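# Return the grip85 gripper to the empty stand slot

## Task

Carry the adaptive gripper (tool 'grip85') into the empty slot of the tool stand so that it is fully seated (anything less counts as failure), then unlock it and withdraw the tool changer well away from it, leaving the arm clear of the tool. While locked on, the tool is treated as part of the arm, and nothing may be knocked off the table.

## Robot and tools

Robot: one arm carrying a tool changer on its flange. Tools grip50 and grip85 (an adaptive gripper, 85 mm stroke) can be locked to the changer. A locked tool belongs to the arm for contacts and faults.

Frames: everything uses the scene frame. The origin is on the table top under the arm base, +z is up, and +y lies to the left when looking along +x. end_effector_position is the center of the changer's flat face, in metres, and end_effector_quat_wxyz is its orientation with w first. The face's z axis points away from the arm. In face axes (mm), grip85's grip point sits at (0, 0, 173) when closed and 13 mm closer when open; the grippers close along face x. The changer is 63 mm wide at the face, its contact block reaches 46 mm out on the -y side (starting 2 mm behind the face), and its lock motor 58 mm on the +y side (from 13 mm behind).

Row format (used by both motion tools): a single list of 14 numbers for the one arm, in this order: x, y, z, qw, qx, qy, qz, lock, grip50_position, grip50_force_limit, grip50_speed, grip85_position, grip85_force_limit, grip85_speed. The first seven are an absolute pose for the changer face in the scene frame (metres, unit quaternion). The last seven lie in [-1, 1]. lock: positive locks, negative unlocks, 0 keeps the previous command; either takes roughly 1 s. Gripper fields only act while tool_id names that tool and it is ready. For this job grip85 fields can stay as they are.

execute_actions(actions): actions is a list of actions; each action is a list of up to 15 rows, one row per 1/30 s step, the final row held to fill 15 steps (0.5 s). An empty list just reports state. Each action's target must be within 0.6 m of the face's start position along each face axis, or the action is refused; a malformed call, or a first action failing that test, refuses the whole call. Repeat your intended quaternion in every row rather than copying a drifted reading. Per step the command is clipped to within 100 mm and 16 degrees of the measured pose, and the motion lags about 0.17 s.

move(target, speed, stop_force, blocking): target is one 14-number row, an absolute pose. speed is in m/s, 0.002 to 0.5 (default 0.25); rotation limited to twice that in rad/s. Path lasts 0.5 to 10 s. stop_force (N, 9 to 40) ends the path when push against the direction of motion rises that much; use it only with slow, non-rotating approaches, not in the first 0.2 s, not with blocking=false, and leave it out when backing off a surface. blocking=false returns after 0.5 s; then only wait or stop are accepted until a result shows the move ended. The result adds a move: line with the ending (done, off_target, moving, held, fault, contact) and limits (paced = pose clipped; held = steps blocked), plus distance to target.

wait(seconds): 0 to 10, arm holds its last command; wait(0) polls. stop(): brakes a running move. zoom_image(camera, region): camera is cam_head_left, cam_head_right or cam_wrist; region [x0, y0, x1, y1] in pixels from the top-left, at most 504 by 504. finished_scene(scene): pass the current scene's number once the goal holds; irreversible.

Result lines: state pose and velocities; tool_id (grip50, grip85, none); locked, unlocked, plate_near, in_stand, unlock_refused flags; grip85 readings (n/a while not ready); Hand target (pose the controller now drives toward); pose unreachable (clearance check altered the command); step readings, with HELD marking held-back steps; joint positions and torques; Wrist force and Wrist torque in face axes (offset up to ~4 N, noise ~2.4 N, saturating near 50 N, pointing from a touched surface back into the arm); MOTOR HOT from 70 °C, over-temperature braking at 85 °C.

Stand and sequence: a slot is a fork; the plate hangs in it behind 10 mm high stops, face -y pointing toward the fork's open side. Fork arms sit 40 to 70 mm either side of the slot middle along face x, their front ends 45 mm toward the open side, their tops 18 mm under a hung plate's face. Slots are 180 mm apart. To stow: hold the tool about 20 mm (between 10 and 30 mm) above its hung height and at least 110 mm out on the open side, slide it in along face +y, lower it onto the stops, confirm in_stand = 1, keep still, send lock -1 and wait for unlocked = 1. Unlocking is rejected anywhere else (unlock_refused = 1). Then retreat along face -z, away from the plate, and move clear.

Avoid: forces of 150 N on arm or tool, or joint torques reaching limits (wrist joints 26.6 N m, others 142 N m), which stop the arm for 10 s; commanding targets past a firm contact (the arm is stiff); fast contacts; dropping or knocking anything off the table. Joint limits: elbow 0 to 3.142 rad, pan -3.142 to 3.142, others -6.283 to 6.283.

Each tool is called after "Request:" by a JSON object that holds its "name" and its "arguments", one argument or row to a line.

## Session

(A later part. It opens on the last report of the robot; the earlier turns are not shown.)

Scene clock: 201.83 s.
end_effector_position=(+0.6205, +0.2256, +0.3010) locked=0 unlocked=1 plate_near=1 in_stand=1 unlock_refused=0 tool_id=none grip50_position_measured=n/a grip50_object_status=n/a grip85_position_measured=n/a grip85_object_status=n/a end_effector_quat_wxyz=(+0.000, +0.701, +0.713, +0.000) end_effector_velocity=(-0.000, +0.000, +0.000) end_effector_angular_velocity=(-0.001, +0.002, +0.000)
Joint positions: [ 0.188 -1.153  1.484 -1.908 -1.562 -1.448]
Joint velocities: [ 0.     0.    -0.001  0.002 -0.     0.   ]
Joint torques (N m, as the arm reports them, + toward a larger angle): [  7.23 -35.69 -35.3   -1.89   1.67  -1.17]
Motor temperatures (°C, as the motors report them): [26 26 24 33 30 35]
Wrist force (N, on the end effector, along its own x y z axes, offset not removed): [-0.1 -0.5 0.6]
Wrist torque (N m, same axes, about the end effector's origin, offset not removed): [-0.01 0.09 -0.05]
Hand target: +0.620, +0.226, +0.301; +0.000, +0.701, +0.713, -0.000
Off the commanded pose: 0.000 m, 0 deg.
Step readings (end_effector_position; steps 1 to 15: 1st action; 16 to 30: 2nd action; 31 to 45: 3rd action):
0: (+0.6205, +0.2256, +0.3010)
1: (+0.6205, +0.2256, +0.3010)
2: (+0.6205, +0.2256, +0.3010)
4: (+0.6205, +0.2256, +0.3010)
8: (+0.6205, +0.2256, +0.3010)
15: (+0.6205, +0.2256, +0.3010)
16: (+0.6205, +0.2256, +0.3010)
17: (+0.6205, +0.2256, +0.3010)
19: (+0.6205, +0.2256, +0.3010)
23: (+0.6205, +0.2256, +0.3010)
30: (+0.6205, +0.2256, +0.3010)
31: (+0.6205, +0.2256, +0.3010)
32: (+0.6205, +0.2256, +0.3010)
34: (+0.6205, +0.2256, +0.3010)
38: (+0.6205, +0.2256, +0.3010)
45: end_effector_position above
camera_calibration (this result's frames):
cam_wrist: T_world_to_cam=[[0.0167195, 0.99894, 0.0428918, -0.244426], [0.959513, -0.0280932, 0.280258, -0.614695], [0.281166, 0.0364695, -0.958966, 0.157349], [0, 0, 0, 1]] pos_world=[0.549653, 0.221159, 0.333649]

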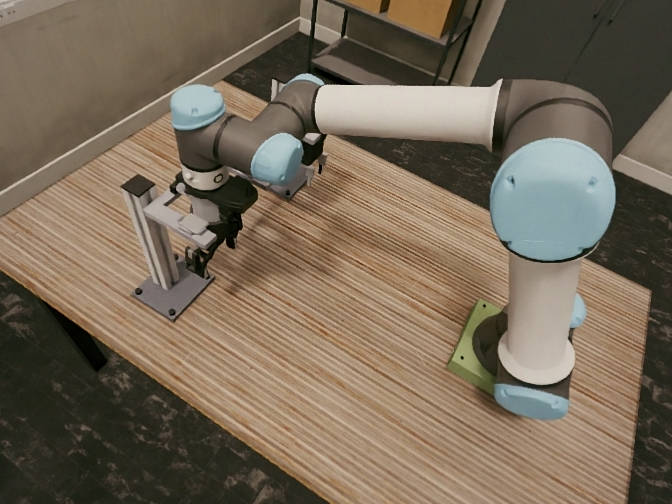

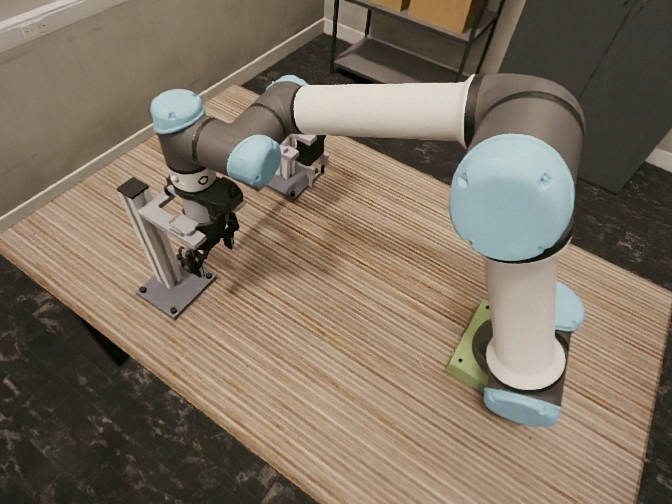

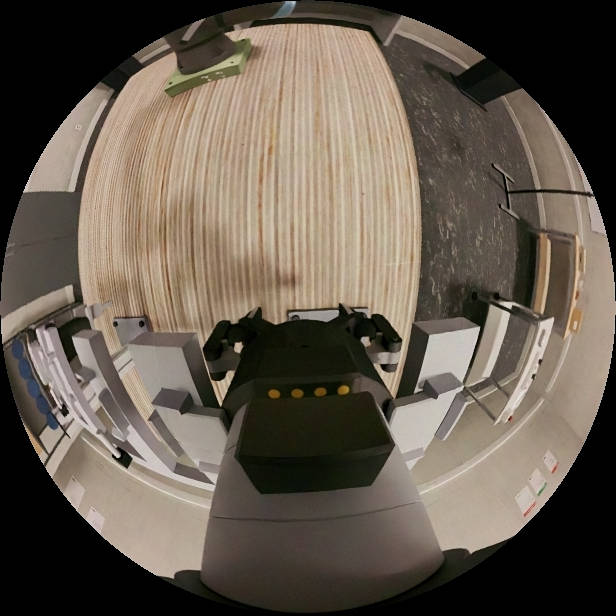

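Request:
{"name": "move", "arguments": {
  "target": [0.6205,0.2256,0.325,0,0.7009,0.7133,0,0,0,0,0,1,0,0],
  "speed": 0.03
}}

Request:
{"name": "move", "arguments": {
  "target": [0.55,0.2256,0.48,0,0.7009,0.7133,0,0,0,0,0,1,0,0],
  "speed": 0.25
}}

Request:
{"name": "zoom_image", "arguments": {
  "camera": "cam_head_left",
  "region": [120, 130, 320, 280]
}}

Scene clock: 206.63 s.
end_effector_position=(+0.6205, +0.2256, +0.3248) locked=0 unlocked=1 plate_near=0 in_stand=0 unlock_refused=0 tool_id=none grip50_position_measured=n/a grip50_object_status=n/a grip85_position_measured=n/a grip85_object_status=n/a end_effector_quat_wxyz=(+0.000, +0.701, +0.713, +0.000) end_effector_velocity=(-0.000, +0.000, +0.002) end_effector_angular_velocity=(+0.001, -0.001, -0.000)
Joint positions: [ 0.188 -1.17   1.445 -1.853 -1.562 -1.449]
Joint velocities: [-0.    -0.002 -0.003  0.004  0.001 -0.   ]
Joint torques (N m, as the arm reports them, + toward a larger angle): [ -7.38 -53.35 -35.84  -1.81   2.41  -2.95]
Motor temperatures (°C, as the motors report them): [26 26 24 33 30 35]
Wrist force (N, on the end effector, along its own x y z axes, offset not removed): [2.2 2.1 -1.7]
Wrist torque (N m, same axes, about the end effector's origin, offset not removed): [0.25 -0.16 -0.07]
Hand target: +0.621, +0.226, +0.325; +0.000, +0.701, +0.713, +0.000
Off the commanded pose: 0.000 m, 0 deg.
move: done
camera_calibration (this result's frames):
cam_wrist: T_world_to_cam=[[0.0167349, 0.998939, 0.0429054, -0.245463], [0.95952, -0.0281108, 0.280233, -0.621359], [0.281142, 0.0364789, -0.958973, 0.18014], [0, 0, 0, 1]] pos_world=[0.54967, 0.221164, 0.357406]

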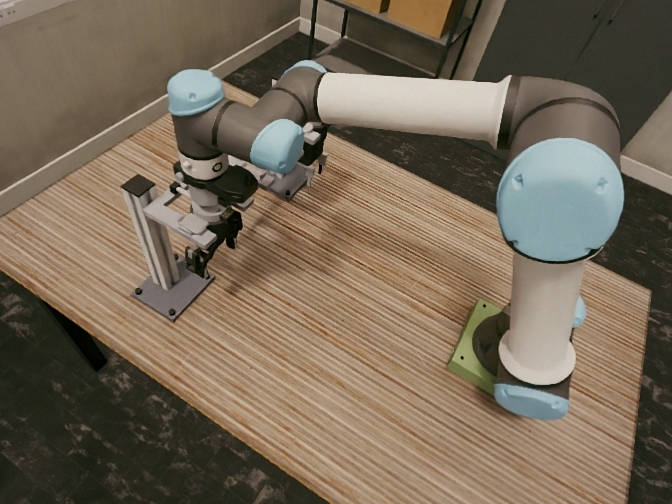

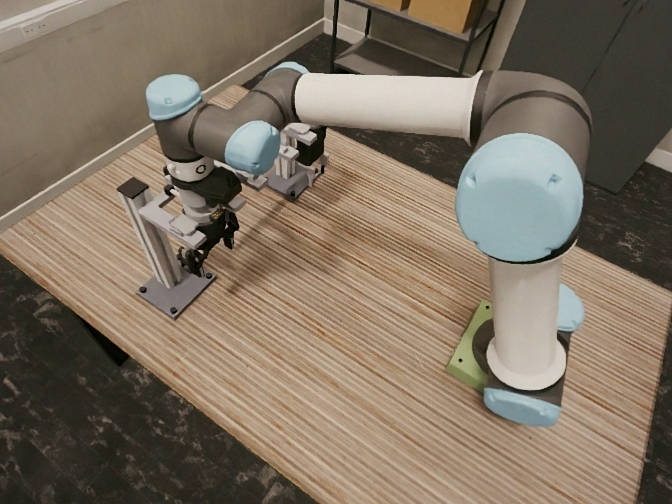

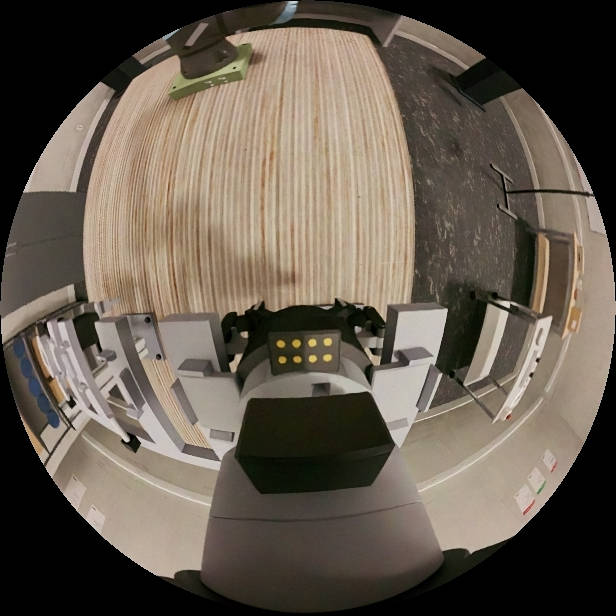

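Scene clock: 207.93 s.
end_effector_position=(+0.5502, +0.2255, +0.4798) locked=0 unlocked=1 plate_near=0 in_stand=0 unlock_refused=0 tool_id=none grip50_position_measured=n/a grip50_object_status=n/a grip85_position_measured=n/a grip85_object_status=n/a end_effector_quat_wxyz=(-0.000, +0.701, +0.713, +0.000) end_effector_velocity=(-0.000, -0.000, +0.001) end_effector_angular_velocity=(-0.002, +0.002, +0.000)
Joint positions: [ 0.203 -1.374  1.317 -1.52  -1.562 -1.434]
Joint velocities: [ 0.     0.001 -0.004  0.006 -0.002 -0.   ]
Joint torques (N m, as the arm reports them, + toward a larger angle): [  7.46 -46.52 -34.83  -1.97  -2.31   2.46]
Motor temperatures (°C, as the motors report them): [26 26 24 33 30 35]
Wrist force (N, on the end effector, along its own x y z axes, offset not removed): [0.6 1.3 -2.1]
Wrist torque (N m, same axes, about the end effector's origin, offset not removed): [0.12 0.04 -0.14]
Hand target: +0.550, +0.226, +0.480; -0.000, +0.701, +0.713, -0.000
Off the commanded pose: 0.000 m, 0 deg.
move: done
camera_calibration (this result's frames):
cam_wrist: T_world_to_cam=[[0.0167365, 0.998934, 0.0430195, -0.250921], [0.959524, -0.0281439, 0.280217, -0.597278], [0.281129, 0.0365884, -0.958972, 0.348523], [0, 0, 0, 1]] pos_world=[0.479323, 0.221092, 0.512386]

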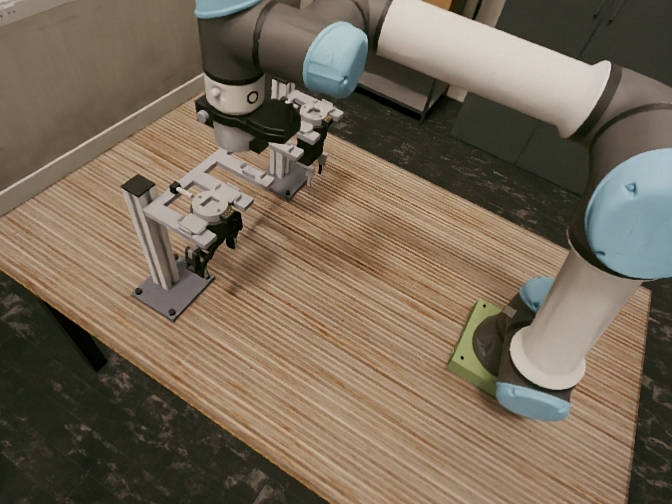

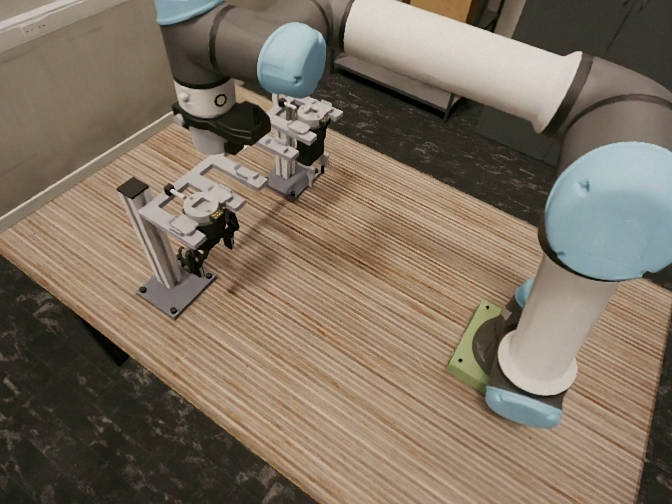

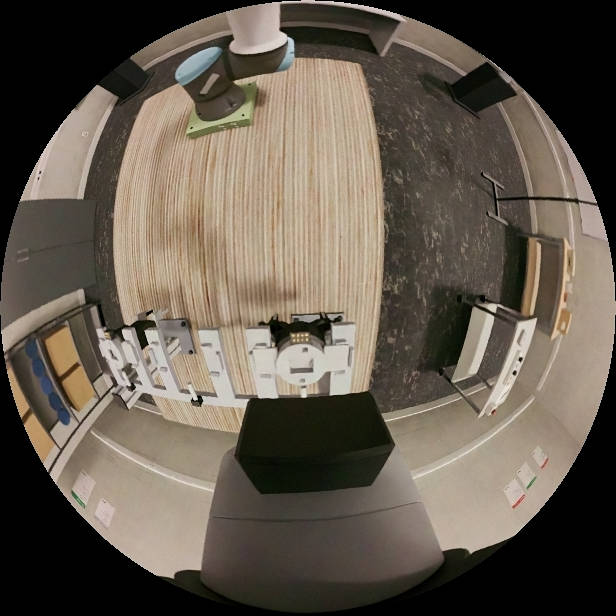

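Region (120, 130, 320, 280) of cam_head_left's 672x504 image, scaled by 2.520, with more detail than that image has; it fills the top 378 rows of this view, and the rest is white.

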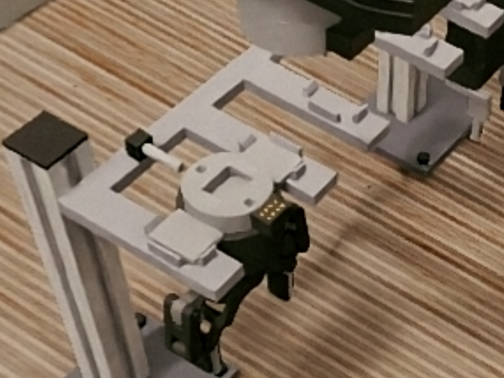

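Request:
{"name": "finished_scene", "arguments": {
  "scene": 1
}}

The scene is finished: the task was done.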